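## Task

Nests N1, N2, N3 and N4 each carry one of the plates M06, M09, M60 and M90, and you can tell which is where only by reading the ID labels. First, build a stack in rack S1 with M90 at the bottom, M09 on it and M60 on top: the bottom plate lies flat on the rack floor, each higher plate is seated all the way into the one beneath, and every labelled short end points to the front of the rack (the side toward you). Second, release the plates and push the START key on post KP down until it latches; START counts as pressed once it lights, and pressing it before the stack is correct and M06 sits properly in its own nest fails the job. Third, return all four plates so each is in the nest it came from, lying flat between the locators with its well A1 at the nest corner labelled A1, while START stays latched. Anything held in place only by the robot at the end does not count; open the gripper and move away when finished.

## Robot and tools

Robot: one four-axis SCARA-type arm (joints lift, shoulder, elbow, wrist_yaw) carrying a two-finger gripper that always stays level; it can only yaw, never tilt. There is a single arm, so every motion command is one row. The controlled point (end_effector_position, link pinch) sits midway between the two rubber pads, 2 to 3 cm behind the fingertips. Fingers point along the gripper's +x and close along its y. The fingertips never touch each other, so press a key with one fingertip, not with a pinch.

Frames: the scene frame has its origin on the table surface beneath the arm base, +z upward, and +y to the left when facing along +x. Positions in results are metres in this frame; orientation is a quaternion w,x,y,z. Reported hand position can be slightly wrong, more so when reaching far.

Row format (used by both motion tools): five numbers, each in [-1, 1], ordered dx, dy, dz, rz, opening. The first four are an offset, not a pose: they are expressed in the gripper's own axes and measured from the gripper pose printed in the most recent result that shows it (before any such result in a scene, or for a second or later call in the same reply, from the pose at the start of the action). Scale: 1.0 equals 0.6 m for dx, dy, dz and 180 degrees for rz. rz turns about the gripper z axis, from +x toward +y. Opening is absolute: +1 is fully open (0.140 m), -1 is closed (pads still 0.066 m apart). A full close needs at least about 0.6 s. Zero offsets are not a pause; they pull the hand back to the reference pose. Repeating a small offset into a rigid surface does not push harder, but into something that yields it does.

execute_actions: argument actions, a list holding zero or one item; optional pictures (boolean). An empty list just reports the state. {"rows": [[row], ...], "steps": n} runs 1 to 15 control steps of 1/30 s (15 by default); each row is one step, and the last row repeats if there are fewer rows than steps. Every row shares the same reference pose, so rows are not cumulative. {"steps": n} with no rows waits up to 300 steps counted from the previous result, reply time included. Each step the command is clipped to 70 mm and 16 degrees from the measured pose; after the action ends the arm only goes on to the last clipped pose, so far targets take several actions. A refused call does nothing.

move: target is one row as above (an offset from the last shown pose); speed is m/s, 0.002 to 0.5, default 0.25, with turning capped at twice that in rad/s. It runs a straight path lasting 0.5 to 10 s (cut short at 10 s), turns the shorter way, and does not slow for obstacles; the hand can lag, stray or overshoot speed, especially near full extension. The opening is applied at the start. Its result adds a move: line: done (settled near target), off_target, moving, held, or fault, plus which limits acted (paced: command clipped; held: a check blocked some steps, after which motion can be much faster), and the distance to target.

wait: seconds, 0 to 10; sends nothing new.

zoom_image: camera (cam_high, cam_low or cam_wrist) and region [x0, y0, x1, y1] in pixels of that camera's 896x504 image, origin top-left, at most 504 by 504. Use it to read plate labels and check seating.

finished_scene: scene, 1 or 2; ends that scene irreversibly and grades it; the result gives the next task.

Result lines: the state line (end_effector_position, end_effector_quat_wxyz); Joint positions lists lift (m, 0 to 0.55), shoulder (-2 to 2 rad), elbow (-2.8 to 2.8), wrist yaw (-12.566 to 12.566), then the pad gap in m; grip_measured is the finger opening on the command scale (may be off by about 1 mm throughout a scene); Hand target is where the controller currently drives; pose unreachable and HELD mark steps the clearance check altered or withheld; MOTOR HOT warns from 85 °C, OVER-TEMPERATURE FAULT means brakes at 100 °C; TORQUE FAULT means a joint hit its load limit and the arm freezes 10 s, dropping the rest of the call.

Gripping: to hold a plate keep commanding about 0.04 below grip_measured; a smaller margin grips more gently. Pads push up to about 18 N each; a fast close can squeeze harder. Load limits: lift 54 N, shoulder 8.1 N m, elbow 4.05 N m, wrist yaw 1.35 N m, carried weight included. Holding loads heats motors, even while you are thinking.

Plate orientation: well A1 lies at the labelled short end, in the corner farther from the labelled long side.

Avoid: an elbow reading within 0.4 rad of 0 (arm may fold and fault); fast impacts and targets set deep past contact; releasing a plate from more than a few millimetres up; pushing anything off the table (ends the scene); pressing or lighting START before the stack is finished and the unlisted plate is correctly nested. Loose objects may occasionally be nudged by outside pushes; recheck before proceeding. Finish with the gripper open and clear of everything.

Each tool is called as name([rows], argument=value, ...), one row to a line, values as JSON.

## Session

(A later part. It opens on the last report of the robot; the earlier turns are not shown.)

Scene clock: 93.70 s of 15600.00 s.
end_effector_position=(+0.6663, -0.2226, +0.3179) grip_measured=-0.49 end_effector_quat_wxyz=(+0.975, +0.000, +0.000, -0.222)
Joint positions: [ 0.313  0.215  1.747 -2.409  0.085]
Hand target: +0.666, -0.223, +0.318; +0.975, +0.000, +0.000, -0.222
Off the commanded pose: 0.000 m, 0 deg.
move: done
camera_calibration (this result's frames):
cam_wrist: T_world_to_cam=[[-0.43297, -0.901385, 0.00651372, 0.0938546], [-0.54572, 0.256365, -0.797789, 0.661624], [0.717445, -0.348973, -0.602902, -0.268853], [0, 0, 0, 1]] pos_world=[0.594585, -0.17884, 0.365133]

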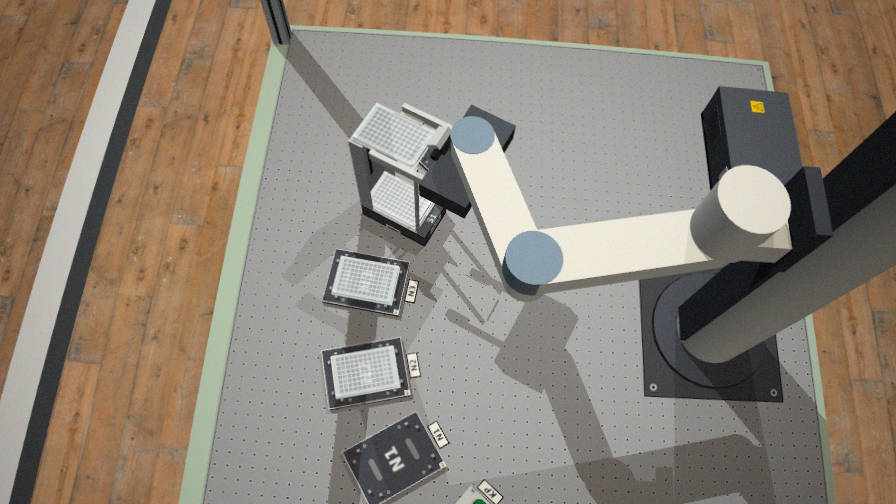

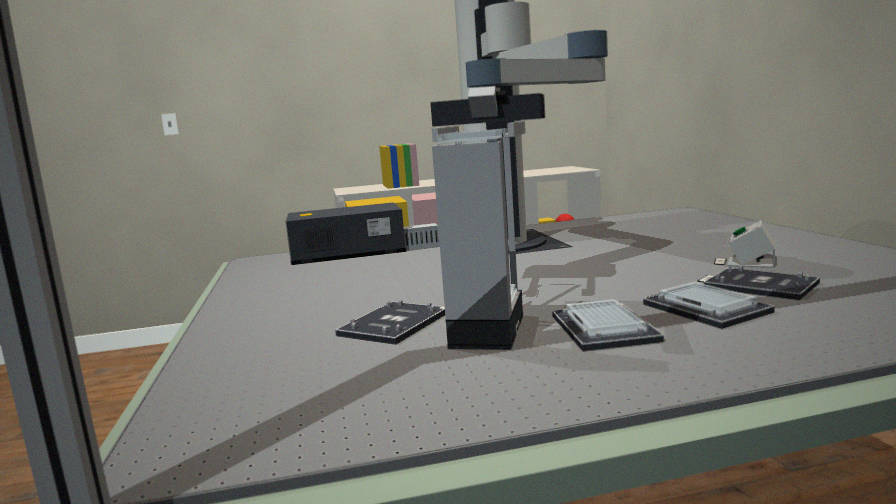

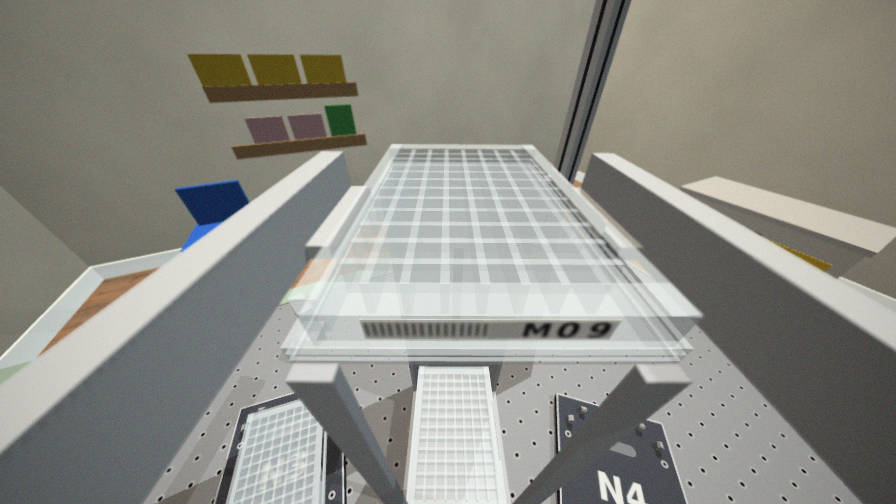

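move(target=[0.0007,-0.0004,0,0,-0.55], speed=0.02)

move(target=[0,0,-0.015,0,-0.55], speed=0.015)

move(target=[0,0,-0.36,0,-0.55], speed=0.12)

move(target=[0,0,-0.021,0,-0.55], speed=0.01)

move(target=[0,0,0,0,0.1])

Scene clock: 98.87 s of 15600.00 s.
end_effector_position=(+0.6666, -0.2229, +0.3179) grip_measured=-0.49 end_effector_quat_wxyz=(+0.975, +0.000, +0.000, -0.221)
Joint positions: [ 0.313  0.214  1.749 -2.409  0.085]
Hand target: +0.667, -0.223, +0.318; +0.975, +0.000, +0.000, -0.222
Off the commanded pose: 0.000 m, 0 deg.
After step 90, 1.47 s passed at rest.
move: done
camera_calibration (this result's frames):
cam_wrist: T_world_to_cam=[[-0.432724, -0.901503, 0.00651372, 0.0935117], [-0.54579, 0.256217, -0.797789, 0.661877], [0.71754, -0.348778, -0.602902, -0.269192], [0, 0, 0, 1]] pos_world=[0.594867, -0.179171, 0.365133]

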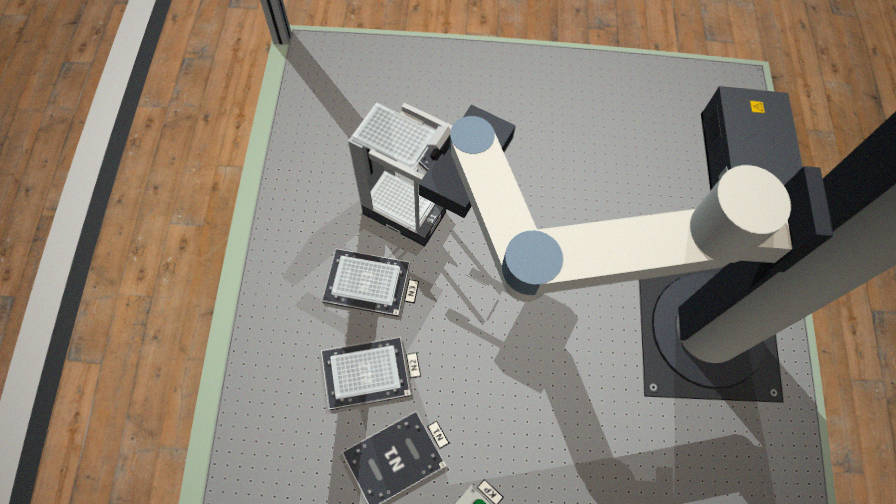

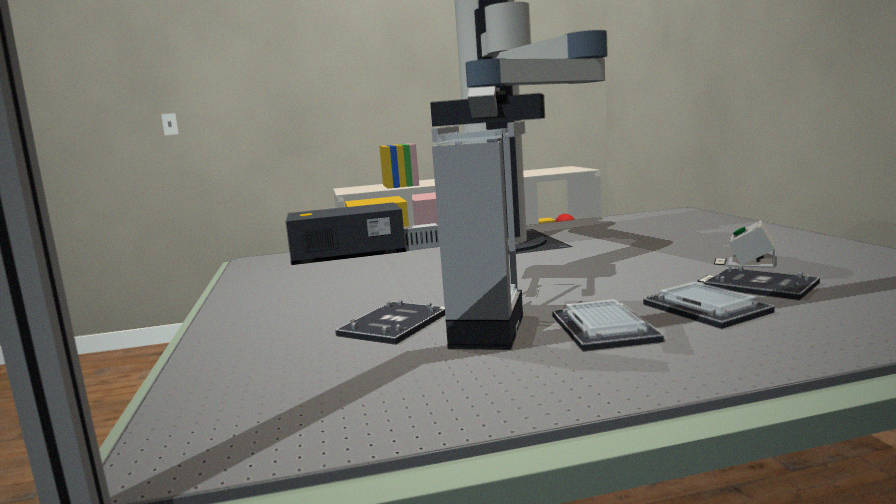

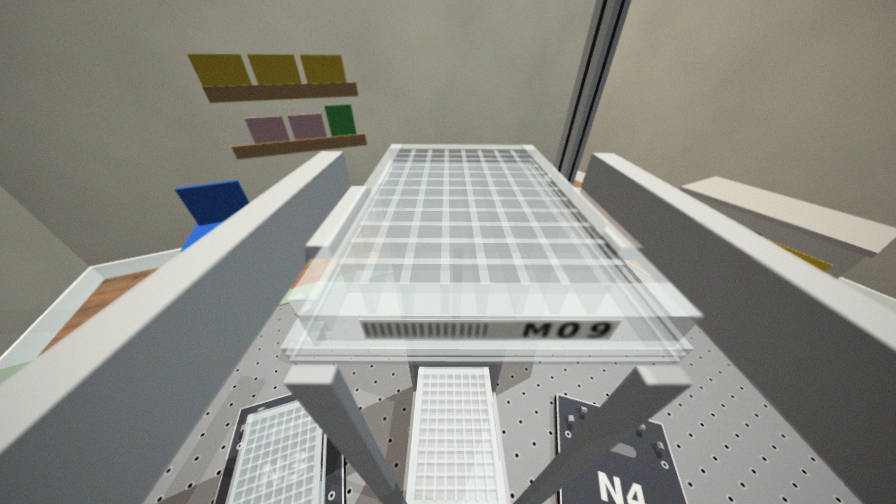

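Scene clock: 99.70 s of 15600.00 s.
end_effector_position=(+0.6665, -0.2230, +0.3089) grip_measured=-0.49 end_effector_quat_wxyz=(+0.975, +0.000, +0.000, -0.222)
Joint positions: [ 0.304  0.214  1.749 -2.41   0.085]
Hand target: +0.667, -0.223, +0.309; +0.975, +0.000, +0.000, -0.221
Off the commanded pose: 0.000 m, 0 deg.
move: done
camera_calibration (this result's frames):
cam_wrist: T_world_to_cam=[[-0.433345, -0.901205, 0.00651372, 0.093957], [-0.545613, 0.256592, -0.797789, 0.654672], [0.7173, -0.349272, -0.602902, -0.274592], [0, 0, 0, 1]] pos_world=[0.594878, -0.179216, 0.356126]

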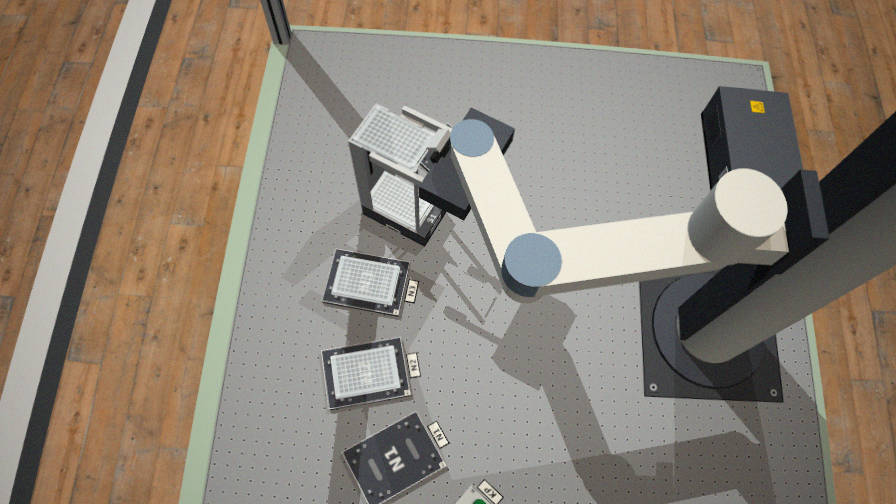

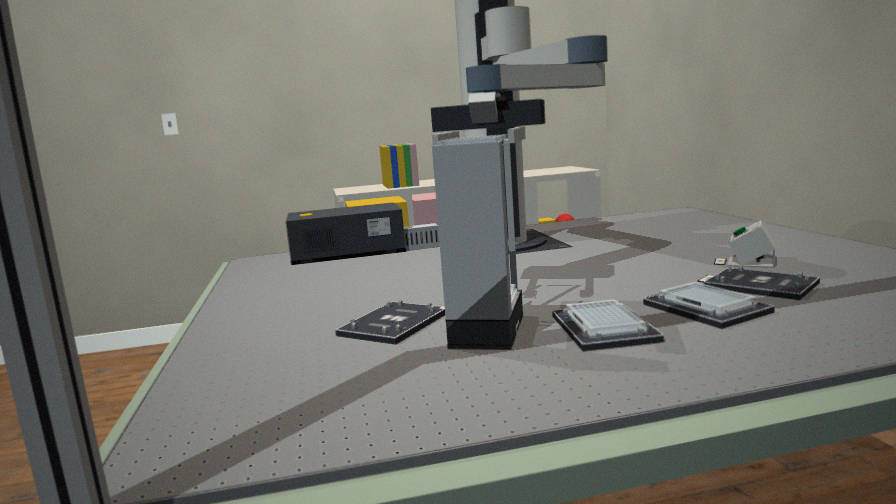

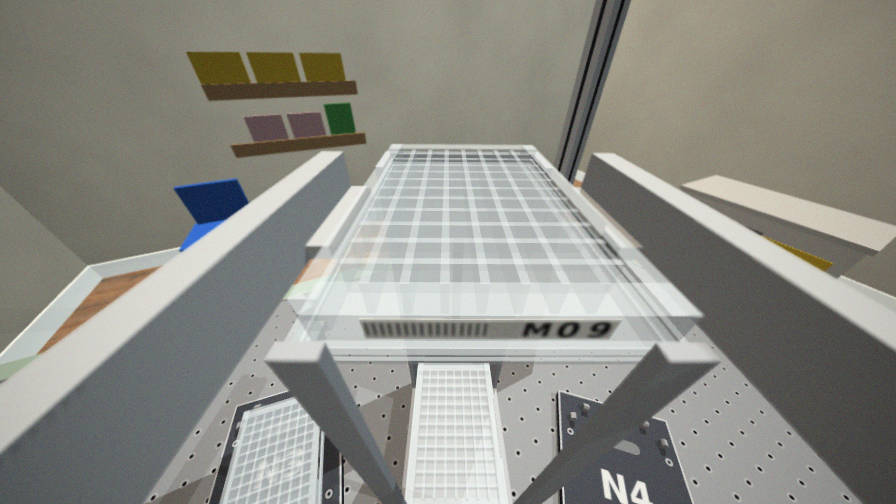

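Scene clock: 101.83 s of 15600.00 s.
end_effector_position=(+0.6666, -0.2230, +0.0928) grip_measured=-0.49 end_effector_quat_wxyz=(+0.975, +0.000, +0.000, -0.222)
Joint positions: [ 0.088  0.214  1.749 -2.41   0.085]
Hand target: +0.667, -0.223, +0.093; +0.975, +0.000, +0.000, -0.222
Off the commanded pose: 0.000 m, 0 deg.
move: done
camera_calibration (this result's frames):
cam_wrist: T_world_to_cam=[[-0.433467, -0.901146, 0.00651372, 0.0954569], [-0.545578, 0.256666, -0.797789, 0.482288], [0.717252, -0.349369, -0.602902, -0.404874], [0, 0, 0, 1]] pos_world=[0.5949, -0.179217, 0.140043]

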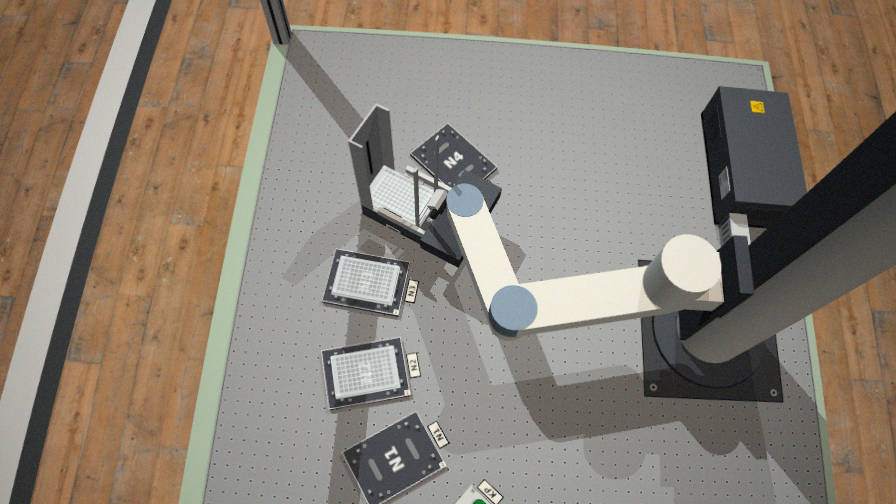

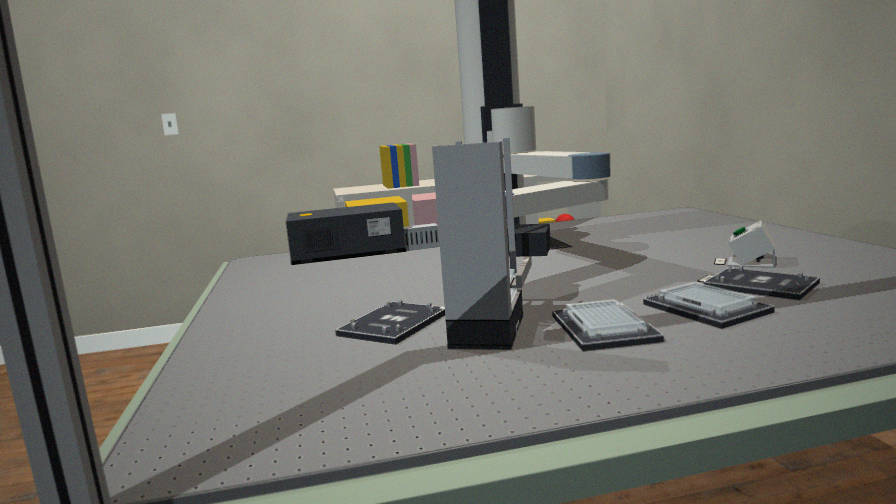

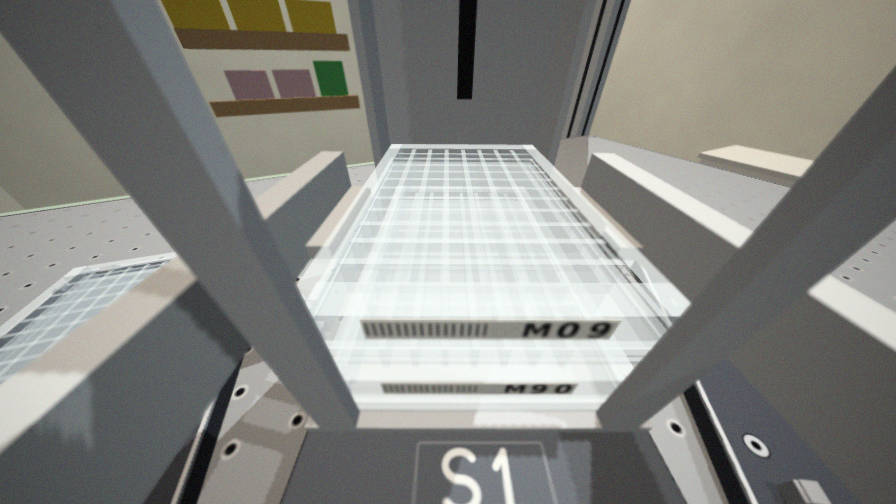

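Scene clock: 103.30 s of 15600.00 s.
end_effector_position=(+0.6666, -0.2230, +0.0802) grip_measured=-0.49 end_effector_quat_wxyz=(+0.975, +0.000, +0.000, -0.222)
Joint positions: [ 0.075  0.214  1.749 -2.41   0.085]
Hand target: +0.667, -0.223, +0.080; +0.975, +0.000, +0.000, -0.222
Off the commanded pose: 0.000 m, 0 deg.
move: done
camera_calibration (this result's frames):
cam_wrist: T_world_to_cam=[[-0.433508, -0.901126, 0.00651372, 0.0955705], [-0.545567, 0.256691, -0.797789, 0.472243], [0.717236, -0.349401, -0.602902, -0.412467], [0, 0, 0, 1]] pos_world=[0.594907, -0.179216, 0.12745]

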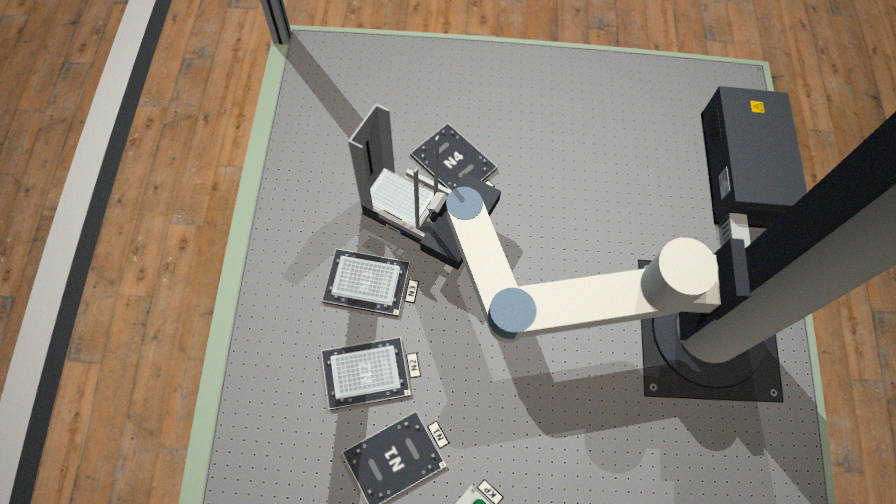

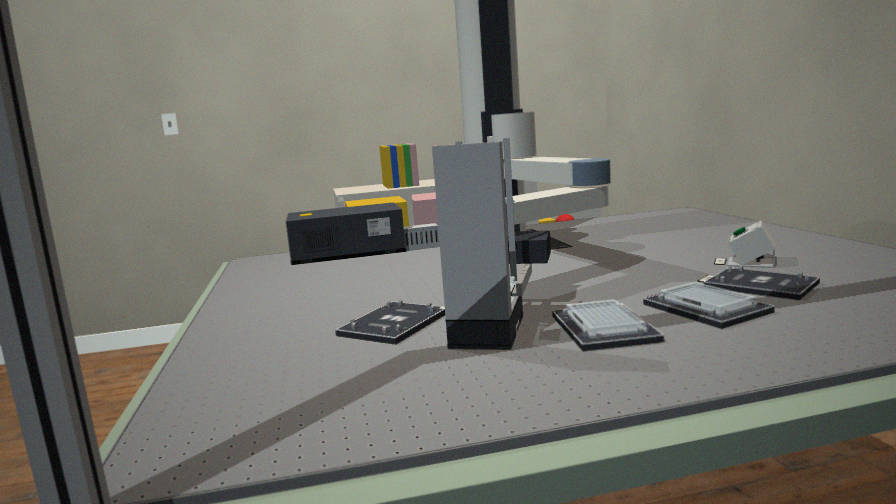

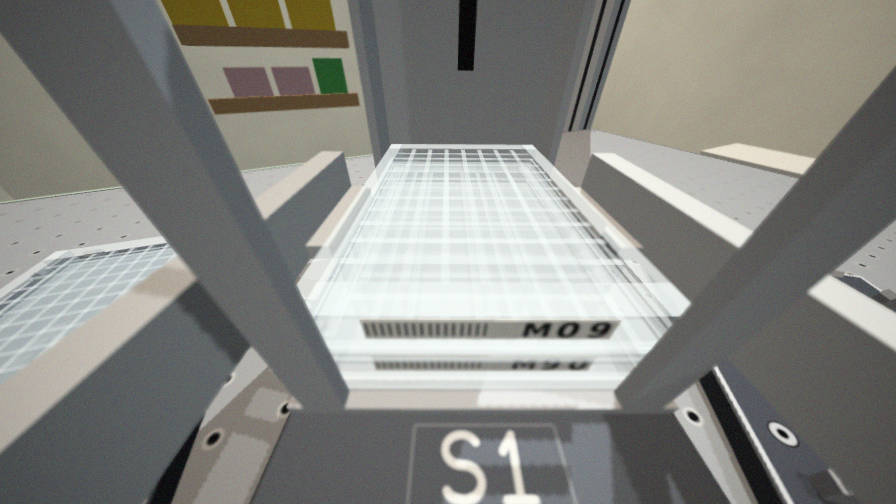

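Scene clock: 103.80 s of 15600.00 s.
end_effector_position=(+0.6666, -0.2230, +0.0802) grip_measured=+0.10 end_effector_quat_wxyz=(+0.975, +0.000, +0.000, -0.222)
Joint positions: [ 0.075  0.214  1.749 -2.41   0.107]
Hand target: +0.667, -0.223, +0.080; +0.975, +0.000, +0.000, -0.222
Off the commanded pose: 0.000 m, 0 deg.
move: done
camera_calibration (this result's frames):
cam_wrist: T_world_to_cam=[[-0.433506, -0.901127, 0.00651372, 0.0955696], [-0.545567, 0.25669, -0.797789, 0.472243], [0.717237, -0.3494, -0.602902, -0.412468], [0, 0, 0, 1]] pos_world=[0.594908, -0.179216, 0.12745]

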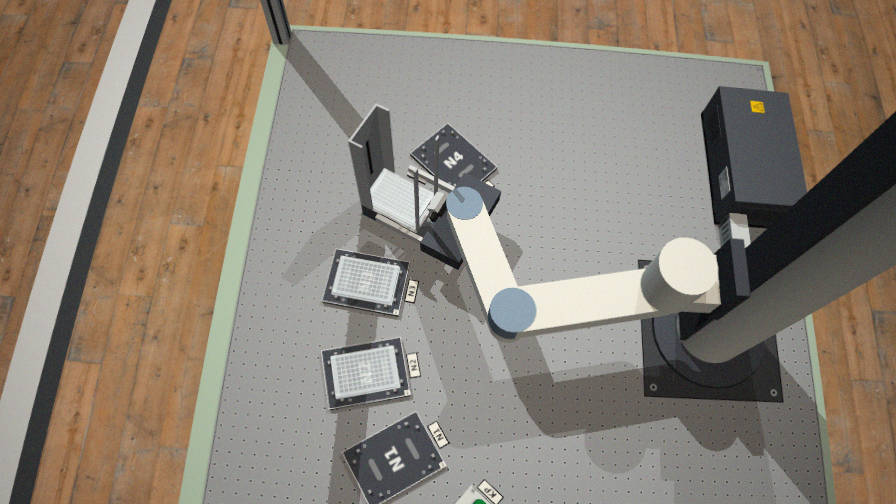

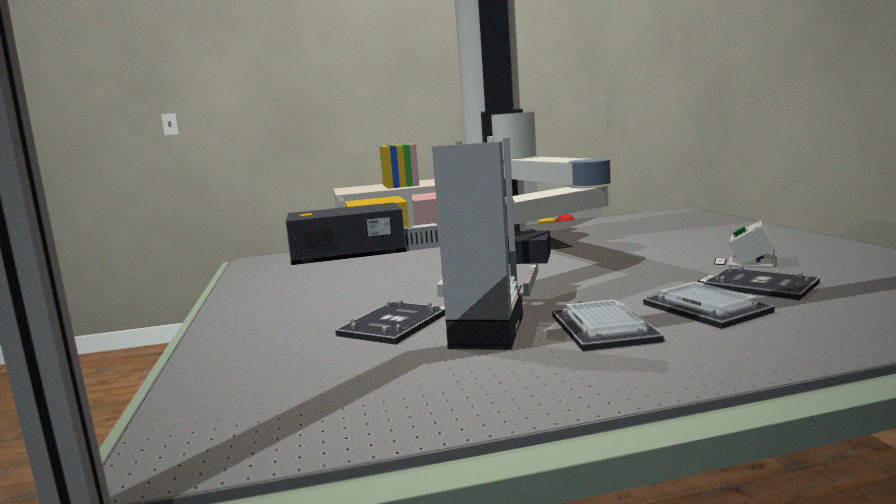

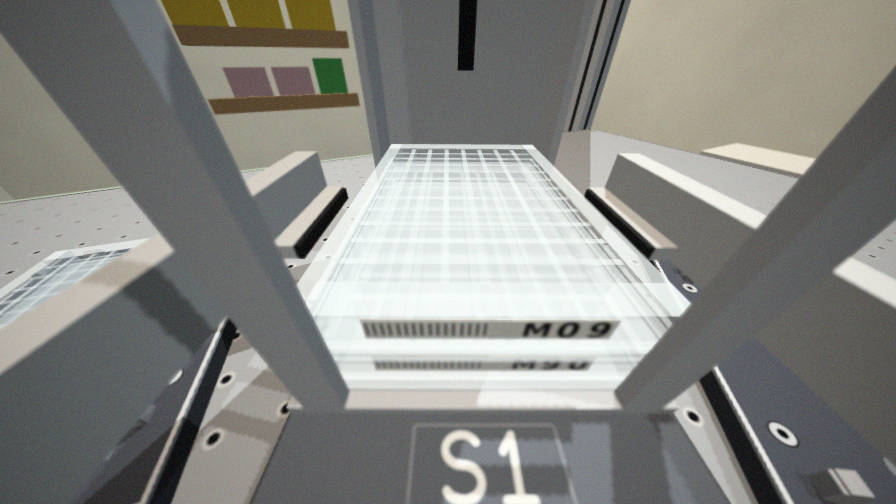

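move(target=[-0.22,0,0,0,0.1])

move(target=[0.0155,0.564,-0.04,0.223,0.1], speed=0.4)

move(target=[0,0,-0.043,0,0.1], speed=0.08)

Scene clock: 108.97 s of 15600.00 s.
end_effector_position=(+0.5475, -0.1659, +0.0802) grip_measured=+0.10 end_effector_quat_wxyz=(+0.975, +0.000, +0.000, -0.222)
Joint positions: [ 0.075  0.502  1.072 -2.022  0.107]
Hand target: +0.548, -0.166, +0.080; +0.975, +0.000, +0.000, -0.222
Off the commanded pose: 0.000 m, 0 deg.
After step 90, 1.23 s passed at rest.
move: done
camera_calibration (this result's frames):
cam_wrist: T_world_to_cam=[[-0.433646, -0.90106, 0.00651372, 0.0954878], [-0.545527, 0.256774, -0.797789, 0.392627], [0.717183, -0.349511, -0.602902, -0.30714], [0, 0, 0, 1]] pos_world=[0.475872, -0.122125, 0.127436]

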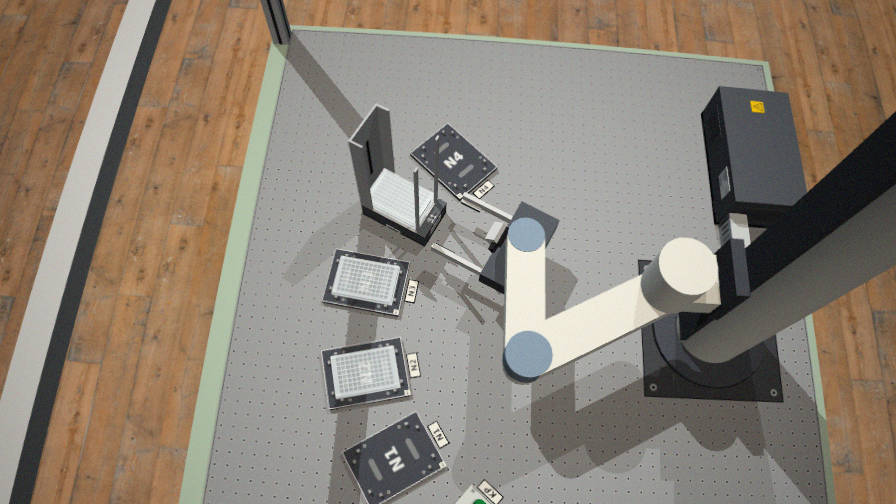

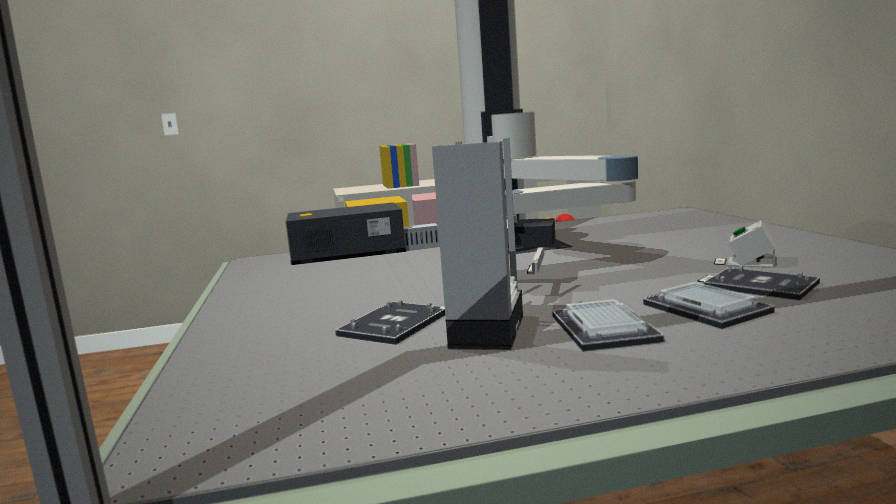

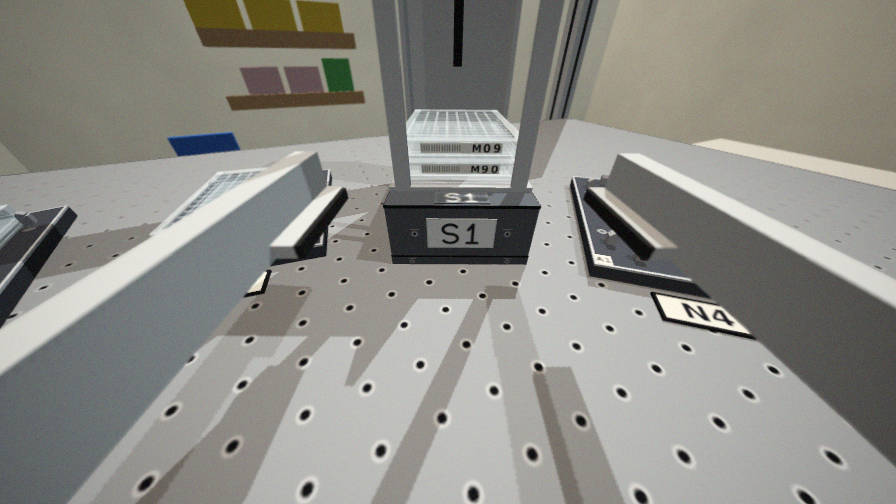

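Scene clock: 110.33 s of 15600.00 s.
end_effector_position=(+0.7023, +0.1353, +0.0563) grip_measured=+0.10 end_effector_quat_wxyz=(+0.992, +0.000, +0.000, +0.126)
Joint positions: [ 0.051  0.87   1.777 -2.394  0.107]
Hand target: +0.702, +0.135, +0.056; +0.992, +0.000, +0.000, +0.126
Off the commanded pose: 0.000 m, 0 deg.
move: done
camera_calibration (this result's frames):
cam_wrist: T_world_to_cam=[[0.249715, -0.968298, 0.00651372, -0.0366329], [-0.582516, -0.155592, -0.797789, 0.462333], [0.77351, 0.195425, -0.602902, -0.440568], [0, 0, 0, 1]] pos_world=[0.619248, 0.122562, 0.103463]

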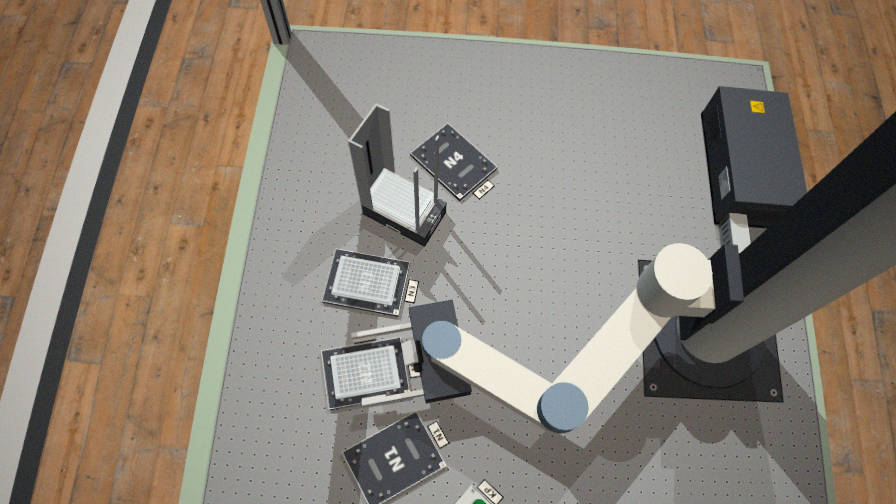

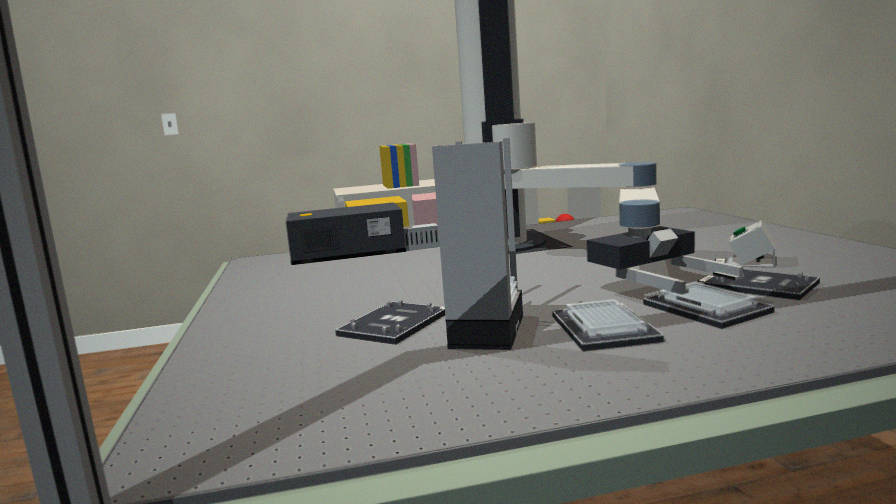

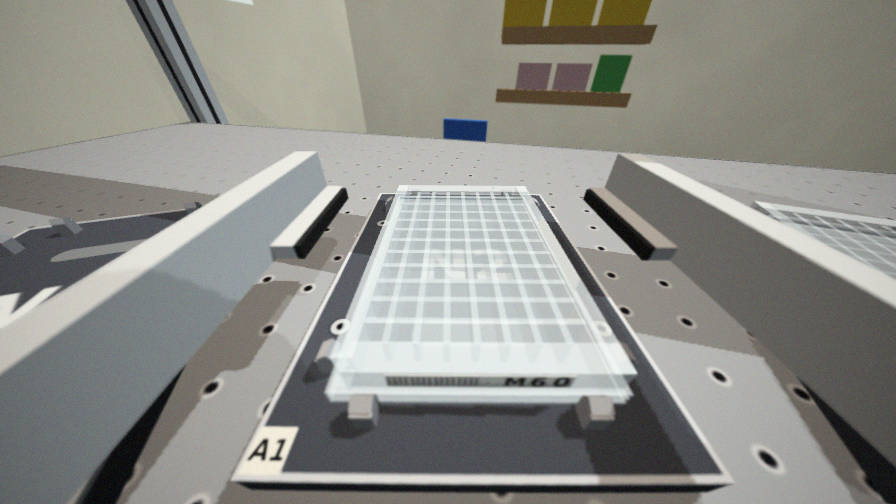

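Scene clock: 111.07 s of 15600.00 s.
end_effector_position=(+0.7023, +0.1353, +0.0304) grip_measured=+0.10 end_effector_quat_wxyz=(+0.992, +0.000, +0.000, +0.126)
Joint positions: [ 0.025  0.87   1.777 -2.394  0.107]
Hand target: +0.702, +0.135, +0.030; +0.992, +0.000, +0.000, +0.126
Off the commanded pose: 0.000 m, 0 deg.
move: done
camera_calibration (this result's frames):
cam_wrist: T_world_to_cam=[[0.249694, -0.968303, 0.00651372, -0.0364559], [-0.582519, -0.155579, -0.797789, 0.4417], [0.773515, 0.195408, -0.602902, -0.456158], [0, 0, 0, 1]] pos_world=[0.619246, 0.122556, 0.0776019]

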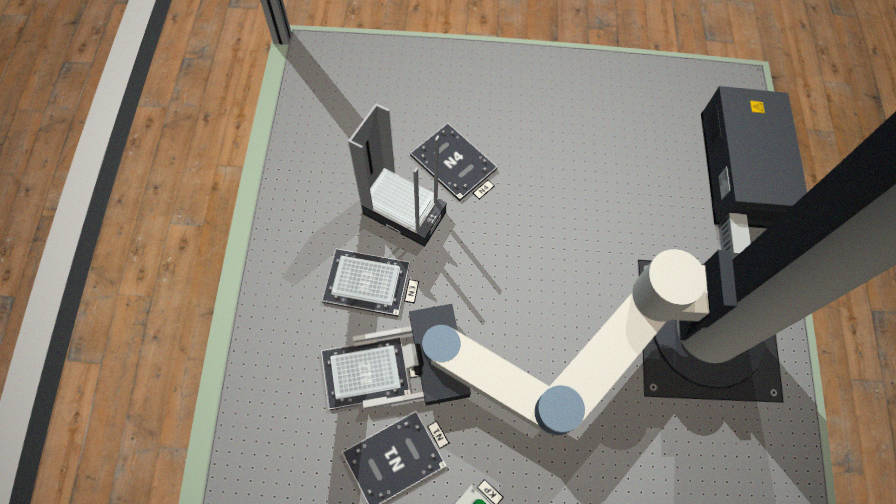

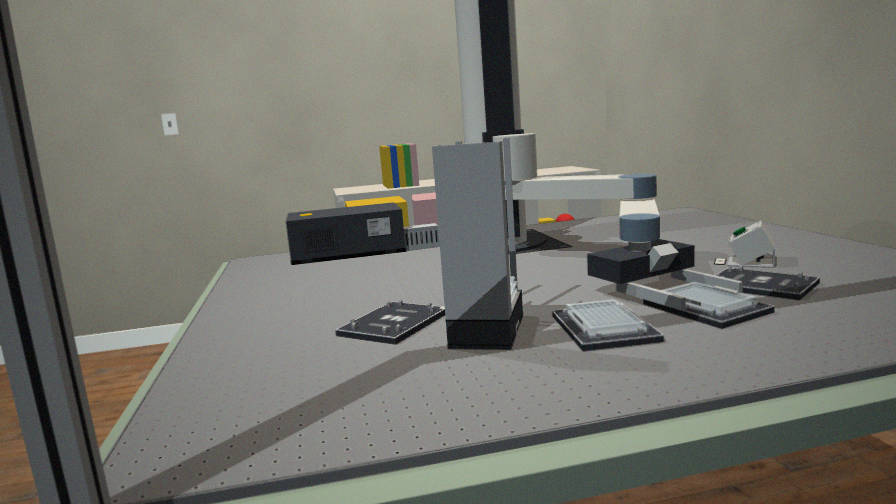

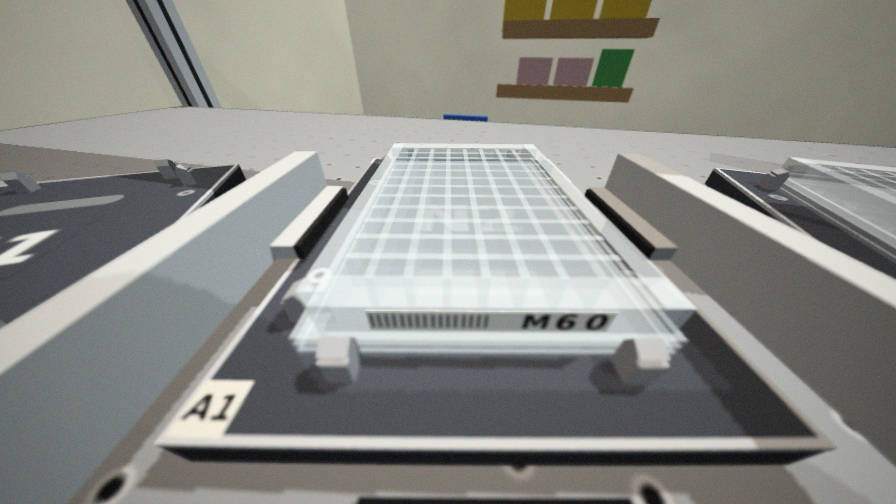

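move(target=[0.003,-0.0008,0,-0.002,0.1], speed=0.02)

move(target=[0,0,0,0,-0.55])

Scene clock: 114.17 s of 15600.00 s.
end_effector_position=(+0.7041, +0.1354, +0.0304) grip_measured=+0.10 end_effector_quat_wxyz=(+0.992, +0.000, +0.000, +0.123)
Joint positions: [ 0.025  0.867  1.788 -2.407  0.107]
Hand target: +0.704, +0.135, +0.030; +0.992, +0.000, +0.000, +0.123
Off the commanded pose: 0.000 m, 0 deg.
move: done
camera_calibration (this result's frames):
cam_wrist: T_world_to_cam=[[0.243885, -0.969782, 0.00651372, -0.0325523], [-0.583441, -0.152085, -0.797789, 0.442952], [0.774672, 0.190769, -0.602902, -0.457768], [0, 0, 0, 1]] pos_world=[0.620995, 0.123125, 0.077605]

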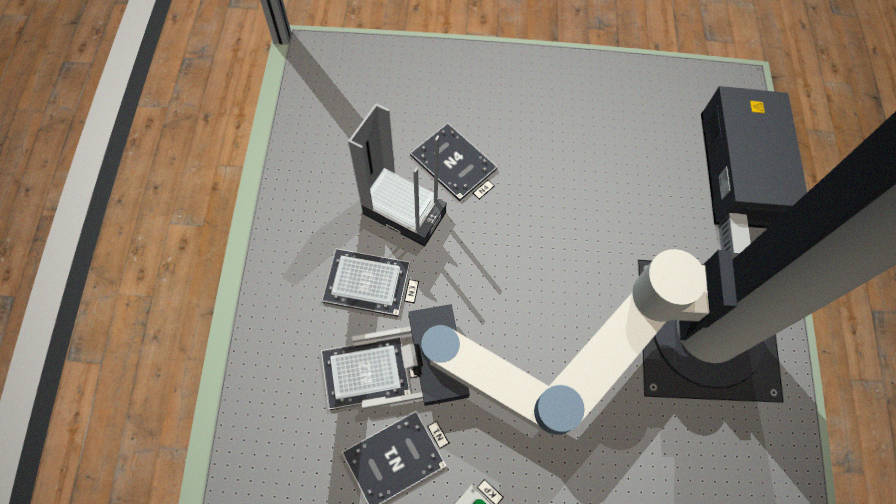

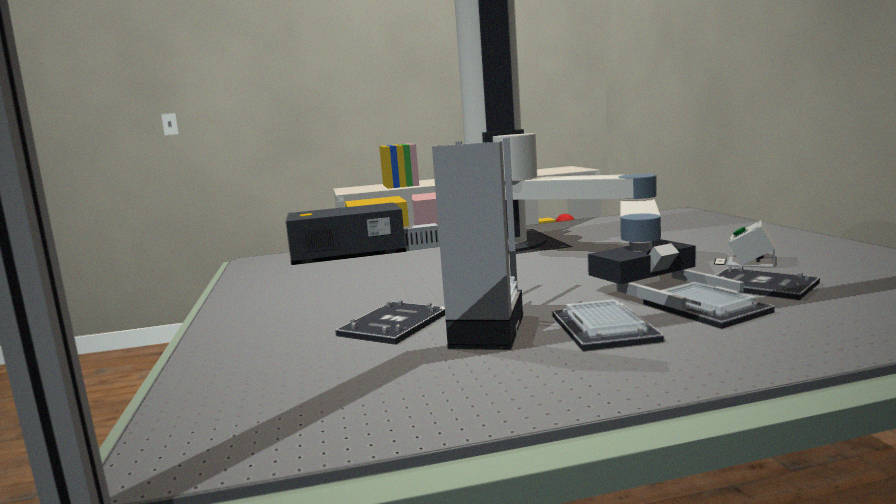

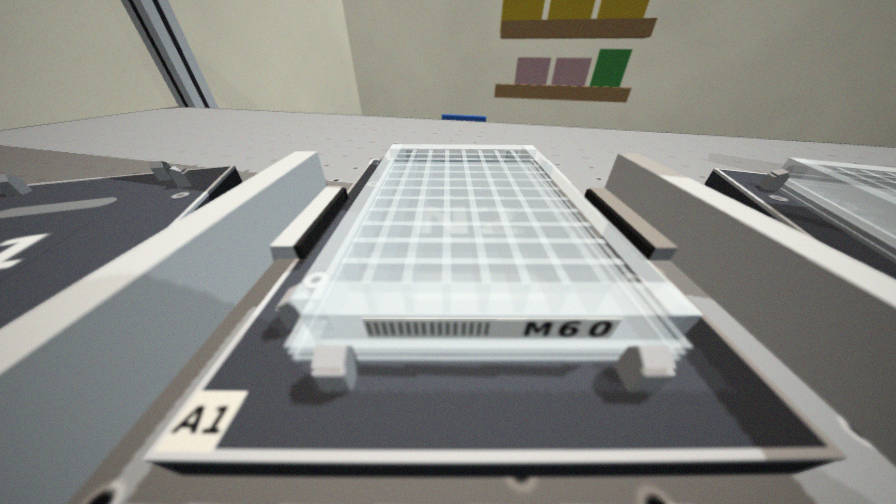

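Scene clock: 114.67 s of 15600.00 s.
end_effector_position=(+0.7041, +0.1353, +0.0304) grip_measured=-0.49 end_effector_quat_wxyz=(+0.992, +0.000, +0.000, +0.123)
Joint positions: [ 0.025  0.867  1.788 -2.407  0.085]
Hand target: +0.704, +0.135, +0.030; +0.992, +0.000, +0.000, +0.123
Off the commanded pose: 0.000 m, 0 deg.
move: done
camera_calibration (this result's frames):
cam_wrist: T_world_to_cam=[[0.243494, -0.969881, 0.00651372, -0.0323488], [-0.583502, -0.151849, -0.797789, 0.442955], [0.774749, 0.190456, -0.602902, -0.45777], [0, 0, 0, 1]] pos_world=[0.620999, 0.123073, 0.077605]

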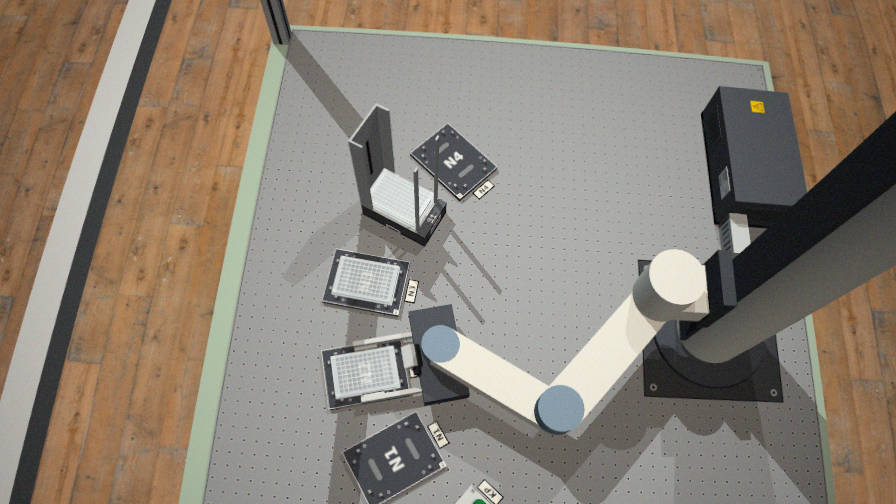

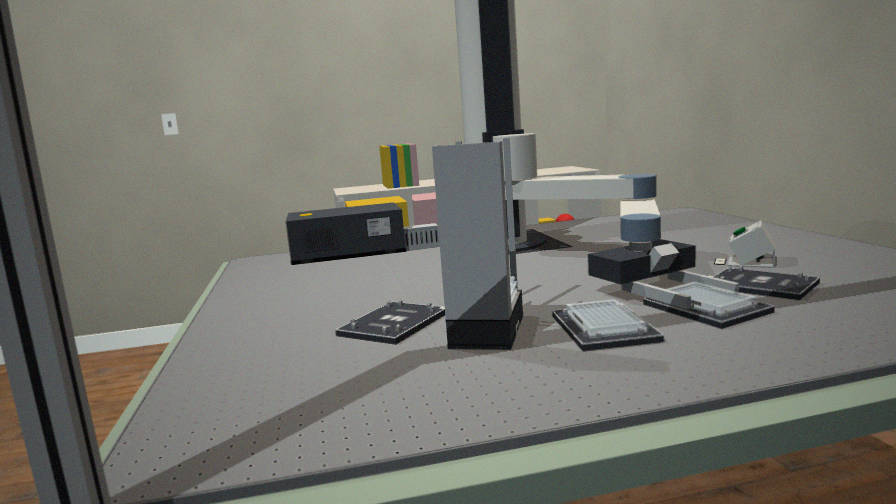

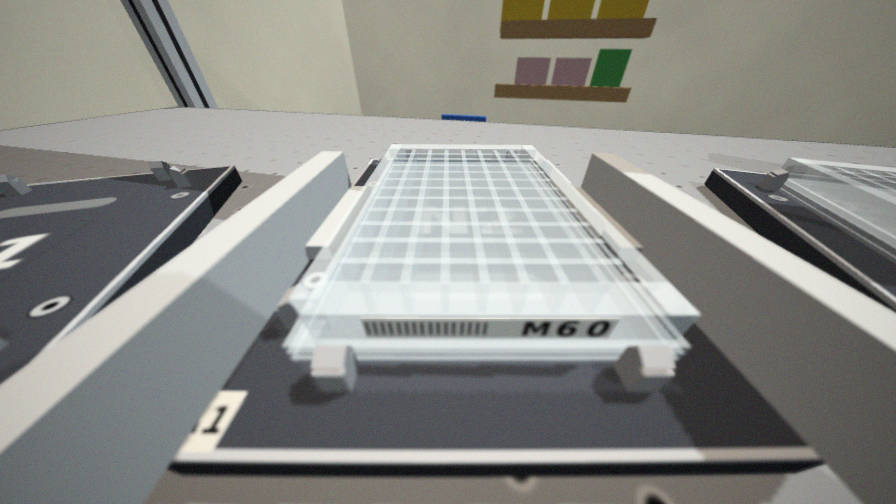

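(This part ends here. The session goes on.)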